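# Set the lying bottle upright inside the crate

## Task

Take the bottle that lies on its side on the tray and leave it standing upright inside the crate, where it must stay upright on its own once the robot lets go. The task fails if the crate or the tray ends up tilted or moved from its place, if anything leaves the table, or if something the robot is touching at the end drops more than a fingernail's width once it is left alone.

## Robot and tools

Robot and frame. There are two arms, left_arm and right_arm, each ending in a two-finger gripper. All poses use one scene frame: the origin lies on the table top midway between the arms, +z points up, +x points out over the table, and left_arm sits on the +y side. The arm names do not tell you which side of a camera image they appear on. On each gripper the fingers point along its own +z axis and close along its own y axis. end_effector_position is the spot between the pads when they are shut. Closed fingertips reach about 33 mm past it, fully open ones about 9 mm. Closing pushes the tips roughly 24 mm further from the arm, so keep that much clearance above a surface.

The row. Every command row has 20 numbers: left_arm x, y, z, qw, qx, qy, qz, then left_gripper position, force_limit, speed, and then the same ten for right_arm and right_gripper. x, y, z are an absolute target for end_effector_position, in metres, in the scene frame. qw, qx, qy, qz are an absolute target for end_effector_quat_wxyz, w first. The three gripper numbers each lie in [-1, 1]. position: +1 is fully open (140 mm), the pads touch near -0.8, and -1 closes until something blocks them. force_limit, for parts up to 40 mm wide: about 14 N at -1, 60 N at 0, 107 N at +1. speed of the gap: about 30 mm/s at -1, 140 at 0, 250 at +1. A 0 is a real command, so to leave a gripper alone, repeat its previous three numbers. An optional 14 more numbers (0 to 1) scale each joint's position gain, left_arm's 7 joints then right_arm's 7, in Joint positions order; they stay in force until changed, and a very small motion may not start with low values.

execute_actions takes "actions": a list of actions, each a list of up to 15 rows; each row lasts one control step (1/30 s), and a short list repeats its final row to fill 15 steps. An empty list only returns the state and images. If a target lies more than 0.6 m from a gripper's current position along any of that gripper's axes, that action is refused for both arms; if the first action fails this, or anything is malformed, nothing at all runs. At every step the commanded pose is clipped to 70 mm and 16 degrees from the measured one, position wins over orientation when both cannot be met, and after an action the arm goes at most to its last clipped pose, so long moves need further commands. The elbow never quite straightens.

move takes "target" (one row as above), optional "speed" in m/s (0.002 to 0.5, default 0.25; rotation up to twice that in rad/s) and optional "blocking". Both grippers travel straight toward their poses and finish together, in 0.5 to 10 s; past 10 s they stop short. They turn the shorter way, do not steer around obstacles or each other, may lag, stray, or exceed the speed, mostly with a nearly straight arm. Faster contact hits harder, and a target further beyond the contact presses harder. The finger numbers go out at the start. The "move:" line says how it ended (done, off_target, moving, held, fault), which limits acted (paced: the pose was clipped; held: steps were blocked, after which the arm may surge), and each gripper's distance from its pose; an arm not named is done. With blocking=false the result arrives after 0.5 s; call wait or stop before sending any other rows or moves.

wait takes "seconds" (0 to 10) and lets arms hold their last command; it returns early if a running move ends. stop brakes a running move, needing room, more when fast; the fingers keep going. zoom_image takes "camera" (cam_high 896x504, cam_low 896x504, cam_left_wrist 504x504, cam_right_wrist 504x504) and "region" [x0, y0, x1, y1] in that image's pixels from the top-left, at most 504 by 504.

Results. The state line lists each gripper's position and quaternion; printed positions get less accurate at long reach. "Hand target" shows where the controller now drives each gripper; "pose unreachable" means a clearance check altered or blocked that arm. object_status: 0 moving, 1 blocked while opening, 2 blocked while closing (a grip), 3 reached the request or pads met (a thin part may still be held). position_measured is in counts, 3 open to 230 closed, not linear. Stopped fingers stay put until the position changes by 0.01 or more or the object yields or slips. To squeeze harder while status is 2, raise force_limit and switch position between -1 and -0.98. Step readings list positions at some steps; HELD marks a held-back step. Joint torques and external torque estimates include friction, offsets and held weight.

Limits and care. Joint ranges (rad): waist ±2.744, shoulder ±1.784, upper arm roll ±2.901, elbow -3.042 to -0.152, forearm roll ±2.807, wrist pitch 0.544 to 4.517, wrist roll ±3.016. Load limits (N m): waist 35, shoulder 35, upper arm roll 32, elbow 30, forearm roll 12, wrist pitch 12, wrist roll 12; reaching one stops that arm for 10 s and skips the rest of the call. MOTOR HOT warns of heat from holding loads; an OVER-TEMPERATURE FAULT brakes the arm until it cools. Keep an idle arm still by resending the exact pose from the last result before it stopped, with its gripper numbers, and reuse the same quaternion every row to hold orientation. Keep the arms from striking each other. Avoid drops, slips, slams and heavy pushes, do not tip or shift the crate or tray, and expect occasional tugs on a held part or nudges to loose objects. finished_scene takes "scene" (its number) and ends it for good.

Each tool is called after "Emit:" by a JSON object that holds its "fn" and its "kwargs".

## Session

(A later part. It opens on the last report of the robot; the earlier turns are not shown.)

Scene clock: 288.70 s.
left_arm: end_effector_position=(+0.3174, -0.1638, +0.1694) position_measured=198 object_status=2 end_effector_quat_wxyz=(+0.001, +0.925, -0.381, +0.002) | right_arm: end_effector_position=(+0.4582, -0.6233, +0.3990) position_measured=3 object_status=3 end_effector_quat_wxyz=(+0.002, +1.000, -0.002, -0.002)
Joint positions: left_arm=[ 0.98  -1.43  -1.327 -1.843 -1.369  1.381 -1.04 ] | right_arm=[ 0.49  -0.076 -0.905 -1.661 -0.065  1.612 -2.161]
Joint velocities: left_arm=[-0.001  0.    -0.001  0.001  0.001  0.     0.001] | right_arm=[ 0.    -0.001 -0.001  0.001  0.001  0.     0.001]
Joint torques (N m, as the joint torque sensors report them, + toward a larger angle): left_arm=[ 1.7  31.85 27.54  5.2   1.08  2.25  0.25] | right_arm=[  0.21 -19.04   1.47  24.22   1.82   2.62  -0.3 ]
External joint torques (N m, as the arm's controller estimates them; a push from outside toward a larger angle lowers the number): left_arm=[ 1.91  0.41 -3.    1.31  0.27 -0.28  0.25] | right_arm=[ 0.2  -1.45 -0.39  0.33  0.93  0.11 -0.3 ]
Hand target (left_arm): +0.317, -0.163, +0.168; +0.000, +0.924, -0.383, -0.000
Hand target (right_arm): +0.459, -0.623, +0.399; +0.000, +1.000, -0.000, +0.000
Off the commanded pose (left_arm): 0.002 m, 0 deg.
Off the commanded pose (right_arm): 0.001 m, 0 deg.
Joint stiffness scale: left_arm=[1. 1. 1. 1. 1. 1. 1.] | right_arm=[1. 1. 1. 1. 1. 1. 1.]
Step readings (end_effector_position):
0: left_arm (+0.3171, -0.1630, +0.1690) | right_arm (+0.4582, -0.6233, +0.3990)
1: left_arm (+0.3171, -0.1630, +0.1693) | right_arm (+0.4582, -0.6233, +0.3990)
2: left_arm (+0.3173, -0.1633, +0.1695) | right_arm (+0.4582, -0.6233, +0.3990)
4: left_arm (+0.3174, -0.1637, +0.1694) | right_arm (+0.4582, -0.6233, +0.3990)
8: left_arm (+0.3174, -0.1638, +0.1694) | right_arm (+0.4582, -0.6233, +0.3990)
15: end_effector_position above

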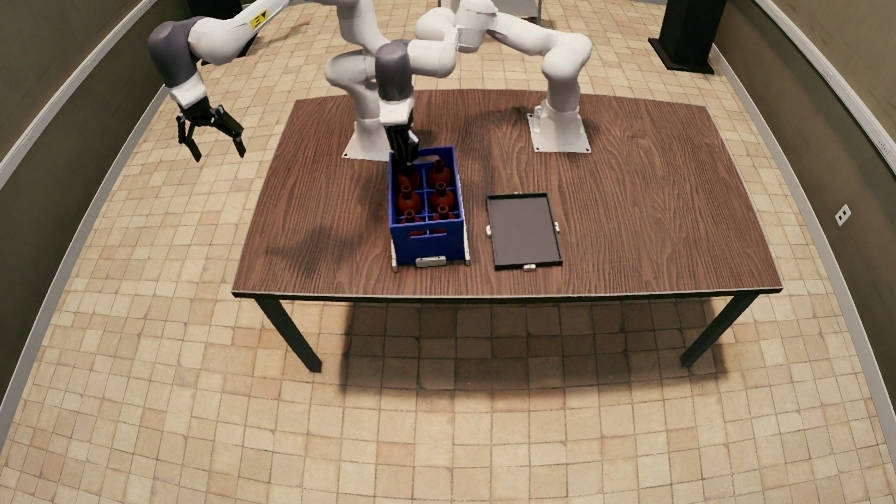

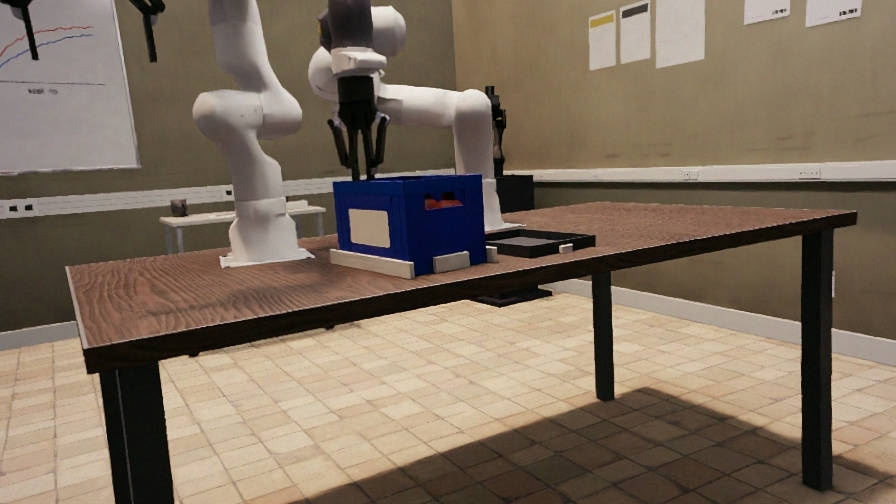

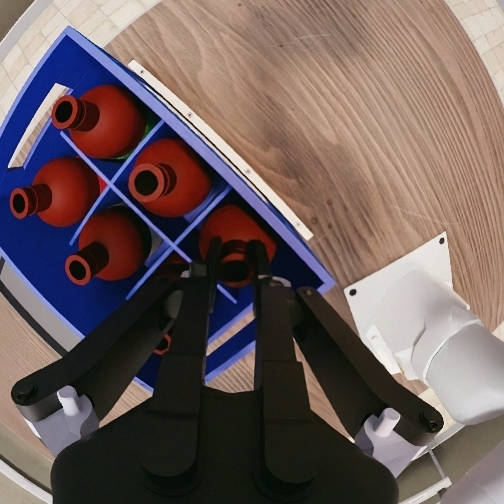

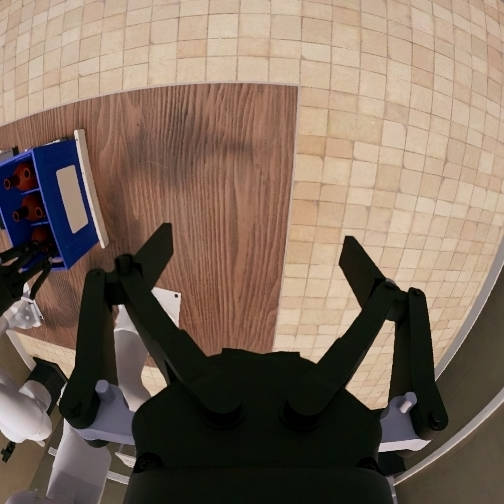

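Knuckles are above the rim, so the bottle is on the crate floor. Release and withdraw.

Emit:
{"fn": "execute_actions", "kwargs": {"actions": [[[0.317,-0.1635,0.169,0,0.9239,-0.3827,0,-0.35,0.6,-0.4, 0.4587,-0.6231,0.3992,0,1,0,0,1,0.4,0.2]]]}}

Emit:
{"fn": "move", "kwargs": {"target": [0.317,-0.1635,0.26,0,0.9239,-0.3827,0,-0.35,0.6,-0.4, 0.4587,-0.6231,0.3992,0,1,0,0,1,0.4,0.2], "speed": 0.15}}

Emit:
{"fn": "zoom_image", "kwargs": {"camera": "cam_high", "region": [350, 90, 580, 290]}}

Scene clock: 292.87 s.
left_arm: end_effector_position=(+0.3174, -0.1643, +0.1694) position_measured=173 object_status=3 end_effector_quat_wxyz=(+0.000, +0.924, -0.381, +0.002) | right_arm: end_effector_position=(+0.4582, -0.6233, +0.3990) position_measured=3 object_status=3 end_effector_quat_wxyz=(+0.002, +1.000, -0.002, -0.002)
Joint positions: left_arm=[ 0.981 -1.43  -1.327 -1.84  -1.368  1.381 -1.04 ] | right_arm=[ 0.49  -0.076 -0.905 -1.661 -0.065  1.612 -2.161]
Joint velocities: left_arm=[-0.001 -0.001  0.001  0.001 -0.001 -0.001 -0.   ] | right_arm=[-0.     0.    -0.001  0.     0.    -0.001  0.   ]
Joint torques (N m, as the joint torque sensors report them, + toward a larger angle): left_arm=[ 1.73 32.6  28.43  5.12  1.18  2.16  0.19] | right_arm=[  0.24 -18.93   1.35  24.46   1.8    2.61  -0.33]
External joint torques (N m, as the arm's controller estimates them; a push from outside toward a larger angle lowers the number): left_arm=[ 1.8   1.05 -2.18  1.34  0.36 -0.38  0.19] | right_arm=[ 0.17 -1.41 -0.58  0.6   0.91  0.11 -0.33]
Hand target (left_arm): +0.317, -0.163, +0.169; +0.000, +0.924, -0.383, +0.000
Hand target (right_arm): +0.459, -0.623, +0.399; +0.000, +1.000, -0.000, +0.000
Off the commanded pose (left_arm): 0.001 m, 0 deg.
Off the commanded pose (right_arm): 0.001 m, 0 deg.
Joint stiffness scale: left_arm=[1. 1. 1. 1. 1. 1. 1.] | right_arm=[1. 1. 1. 1. 1. 1. 1.]
Step readings (end_effector_position):
0: left_arm (+0.3174, -0.1638, +0.1694) | right_arm (+0.4582, -0.6233, +0.3990)
1: left_arm (+0.3174, -0.1638, +0.1694) | right_arm (+0.4582, -0.6233, +0.3990)
2: left_arm (+0.3174, -0.1639, +0.1693) | right_arm (+0.4582, -0.6233, +0.3990)
4: left_arm (+0.3174, -0.1641, +0.1694) | right_arm (+0.4582, -0.6233, +0.3990)
8: left_arm (+0.3174, -0.1642, +0.1694) | right_arm (+0.4582, -0.6233, +0.3990)
15: end_effector_position above

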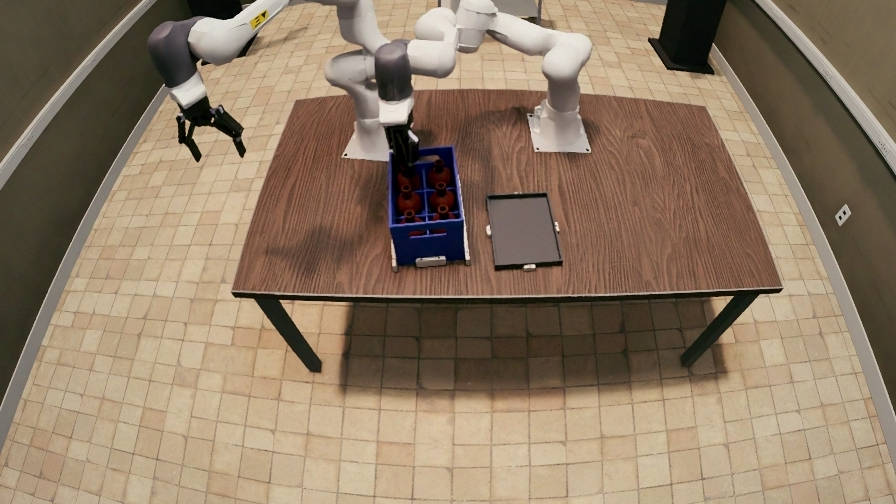

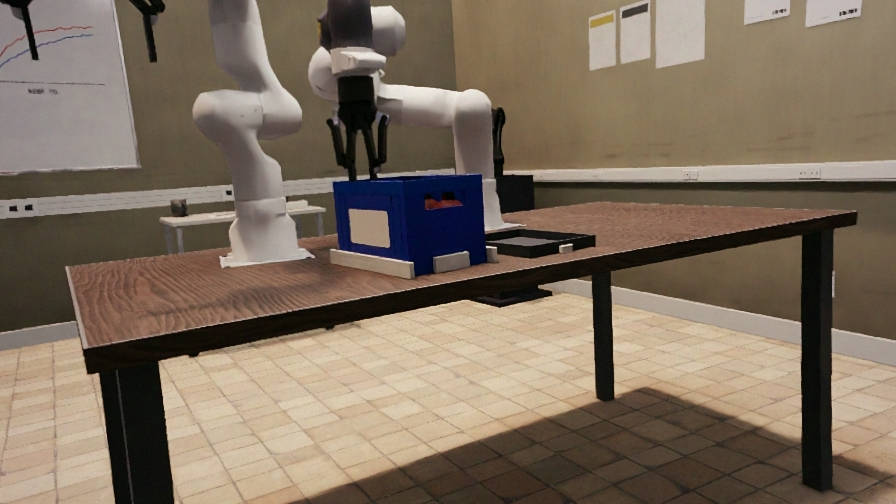

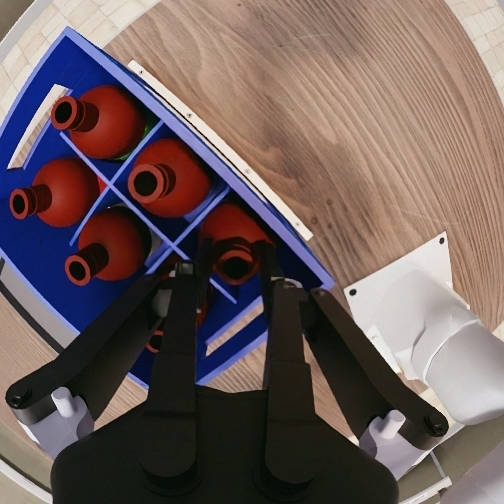

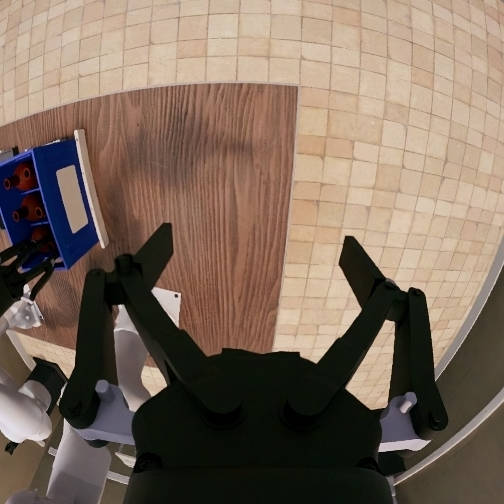

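Scene clock: 294.00 s.
left_arm: end_effector_position=(+0.3174, -0.1640, +0.2601) position_measured=173 object_status=3 end_effector_quat_wxyz=(-0.000, +0.922, -0.386, +0.003) | right_arm: end_effector_position=(+0.4582, -0.6233, +0.3990) position_measured=3 object_status=3 end_effector_quat_wxyz=(+0.002, +1.000, -0.002, -0.002)
Joint positions: left_arm=[ 1.031 -1.318 -1.219 -1.703 -1.259  1.275 -1.059] | right_arm=[ 0.49  -0.076 -0.905 -1.661 -0.065  1.612 -2.161]
Joint velocities: left_arm=[ 0.002  0.     0.     0.001  0.003 -0.012 -0.008] | right_arm=[ 0.     0.     0.001 -0.    -0.001  0.     0.001]
Joint torques (N m, as the joint torque sensors report them, + toward a larger angle): left_arm=[ 1.8  33.35 27.63  6.7   1.21  2.09 -0.21] | right_arm=[  0.24 -18.96   1.37  24.17   1.79   2.61  -0.31]
External joint torques (N m, as the arm's controller estimates them; a push from outside toward a larger angle lowers the number): left_arm=[ 1.66  0.99 -1.32  1.31  0.39 -0.47 -0.21] | right_arm=[ 0.2  -1.44 -0.52  0.33  0.9   0.11 -0.31]
Hand target (left_arm): +0.317, -0.163, +0.260; -0.001, +0.924, -0.382, +0.001
Hand target (right_arm): +0.459, -0.623, +0.399; +0.000, +1.000, -0.000, +0.000
Off the commanded pose (left_arm): 0.001 m, 1 deg.
Off the commanded pose (right_arm): 0.001 m, 0 deg.
Joint stiffness scale: left_arm=[1. 1. 1. 1. 1. 1. 1.] | right_arm=[1. 1. 1. 1. 1. 1. 1.]
move: done

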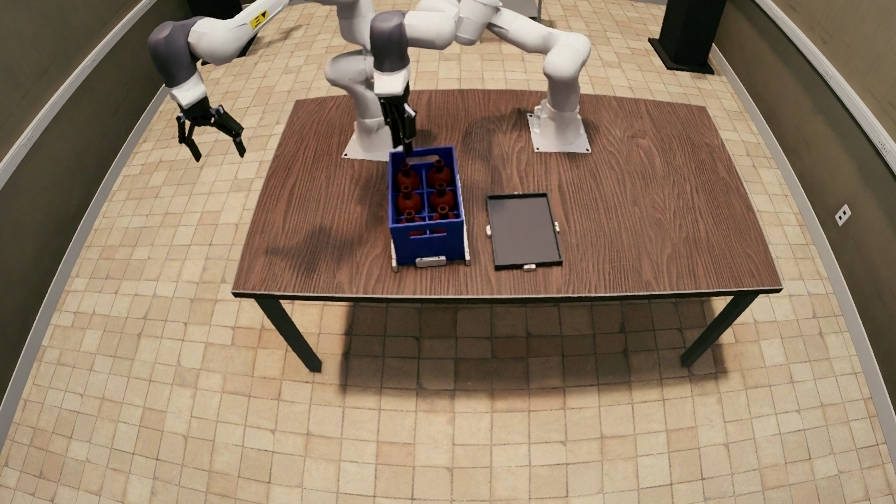

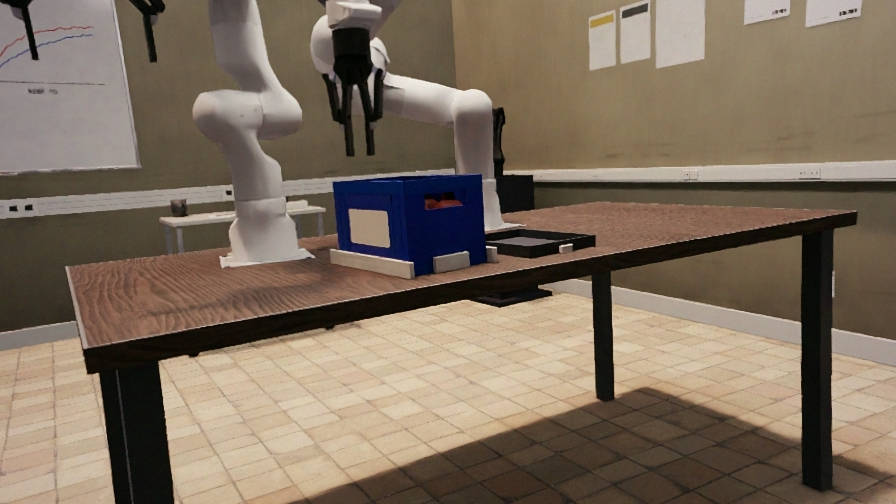

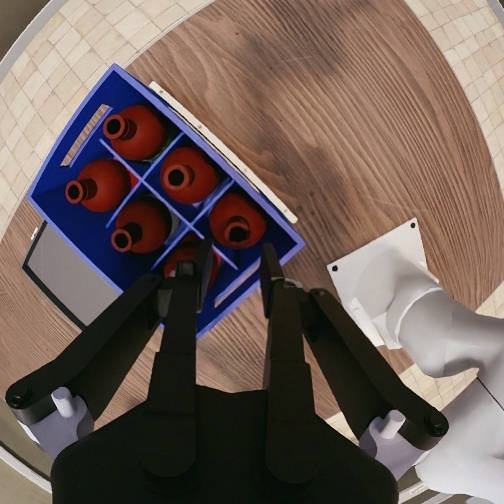

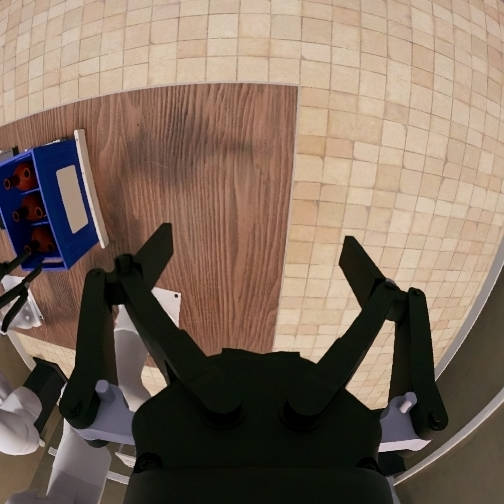

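Region (350, 90, 580, 290) of cam_high's 896x504 image, scaled by 2.191, with more detail than that image has; it fills the top 438 rows of this view, and the rest is white.

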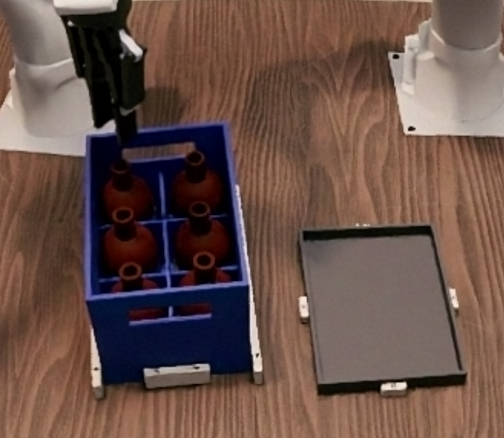

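Emit:
{"fn": "finished_scene", "kwargs": {"scene": 1}}

The scene is finished: the task was done.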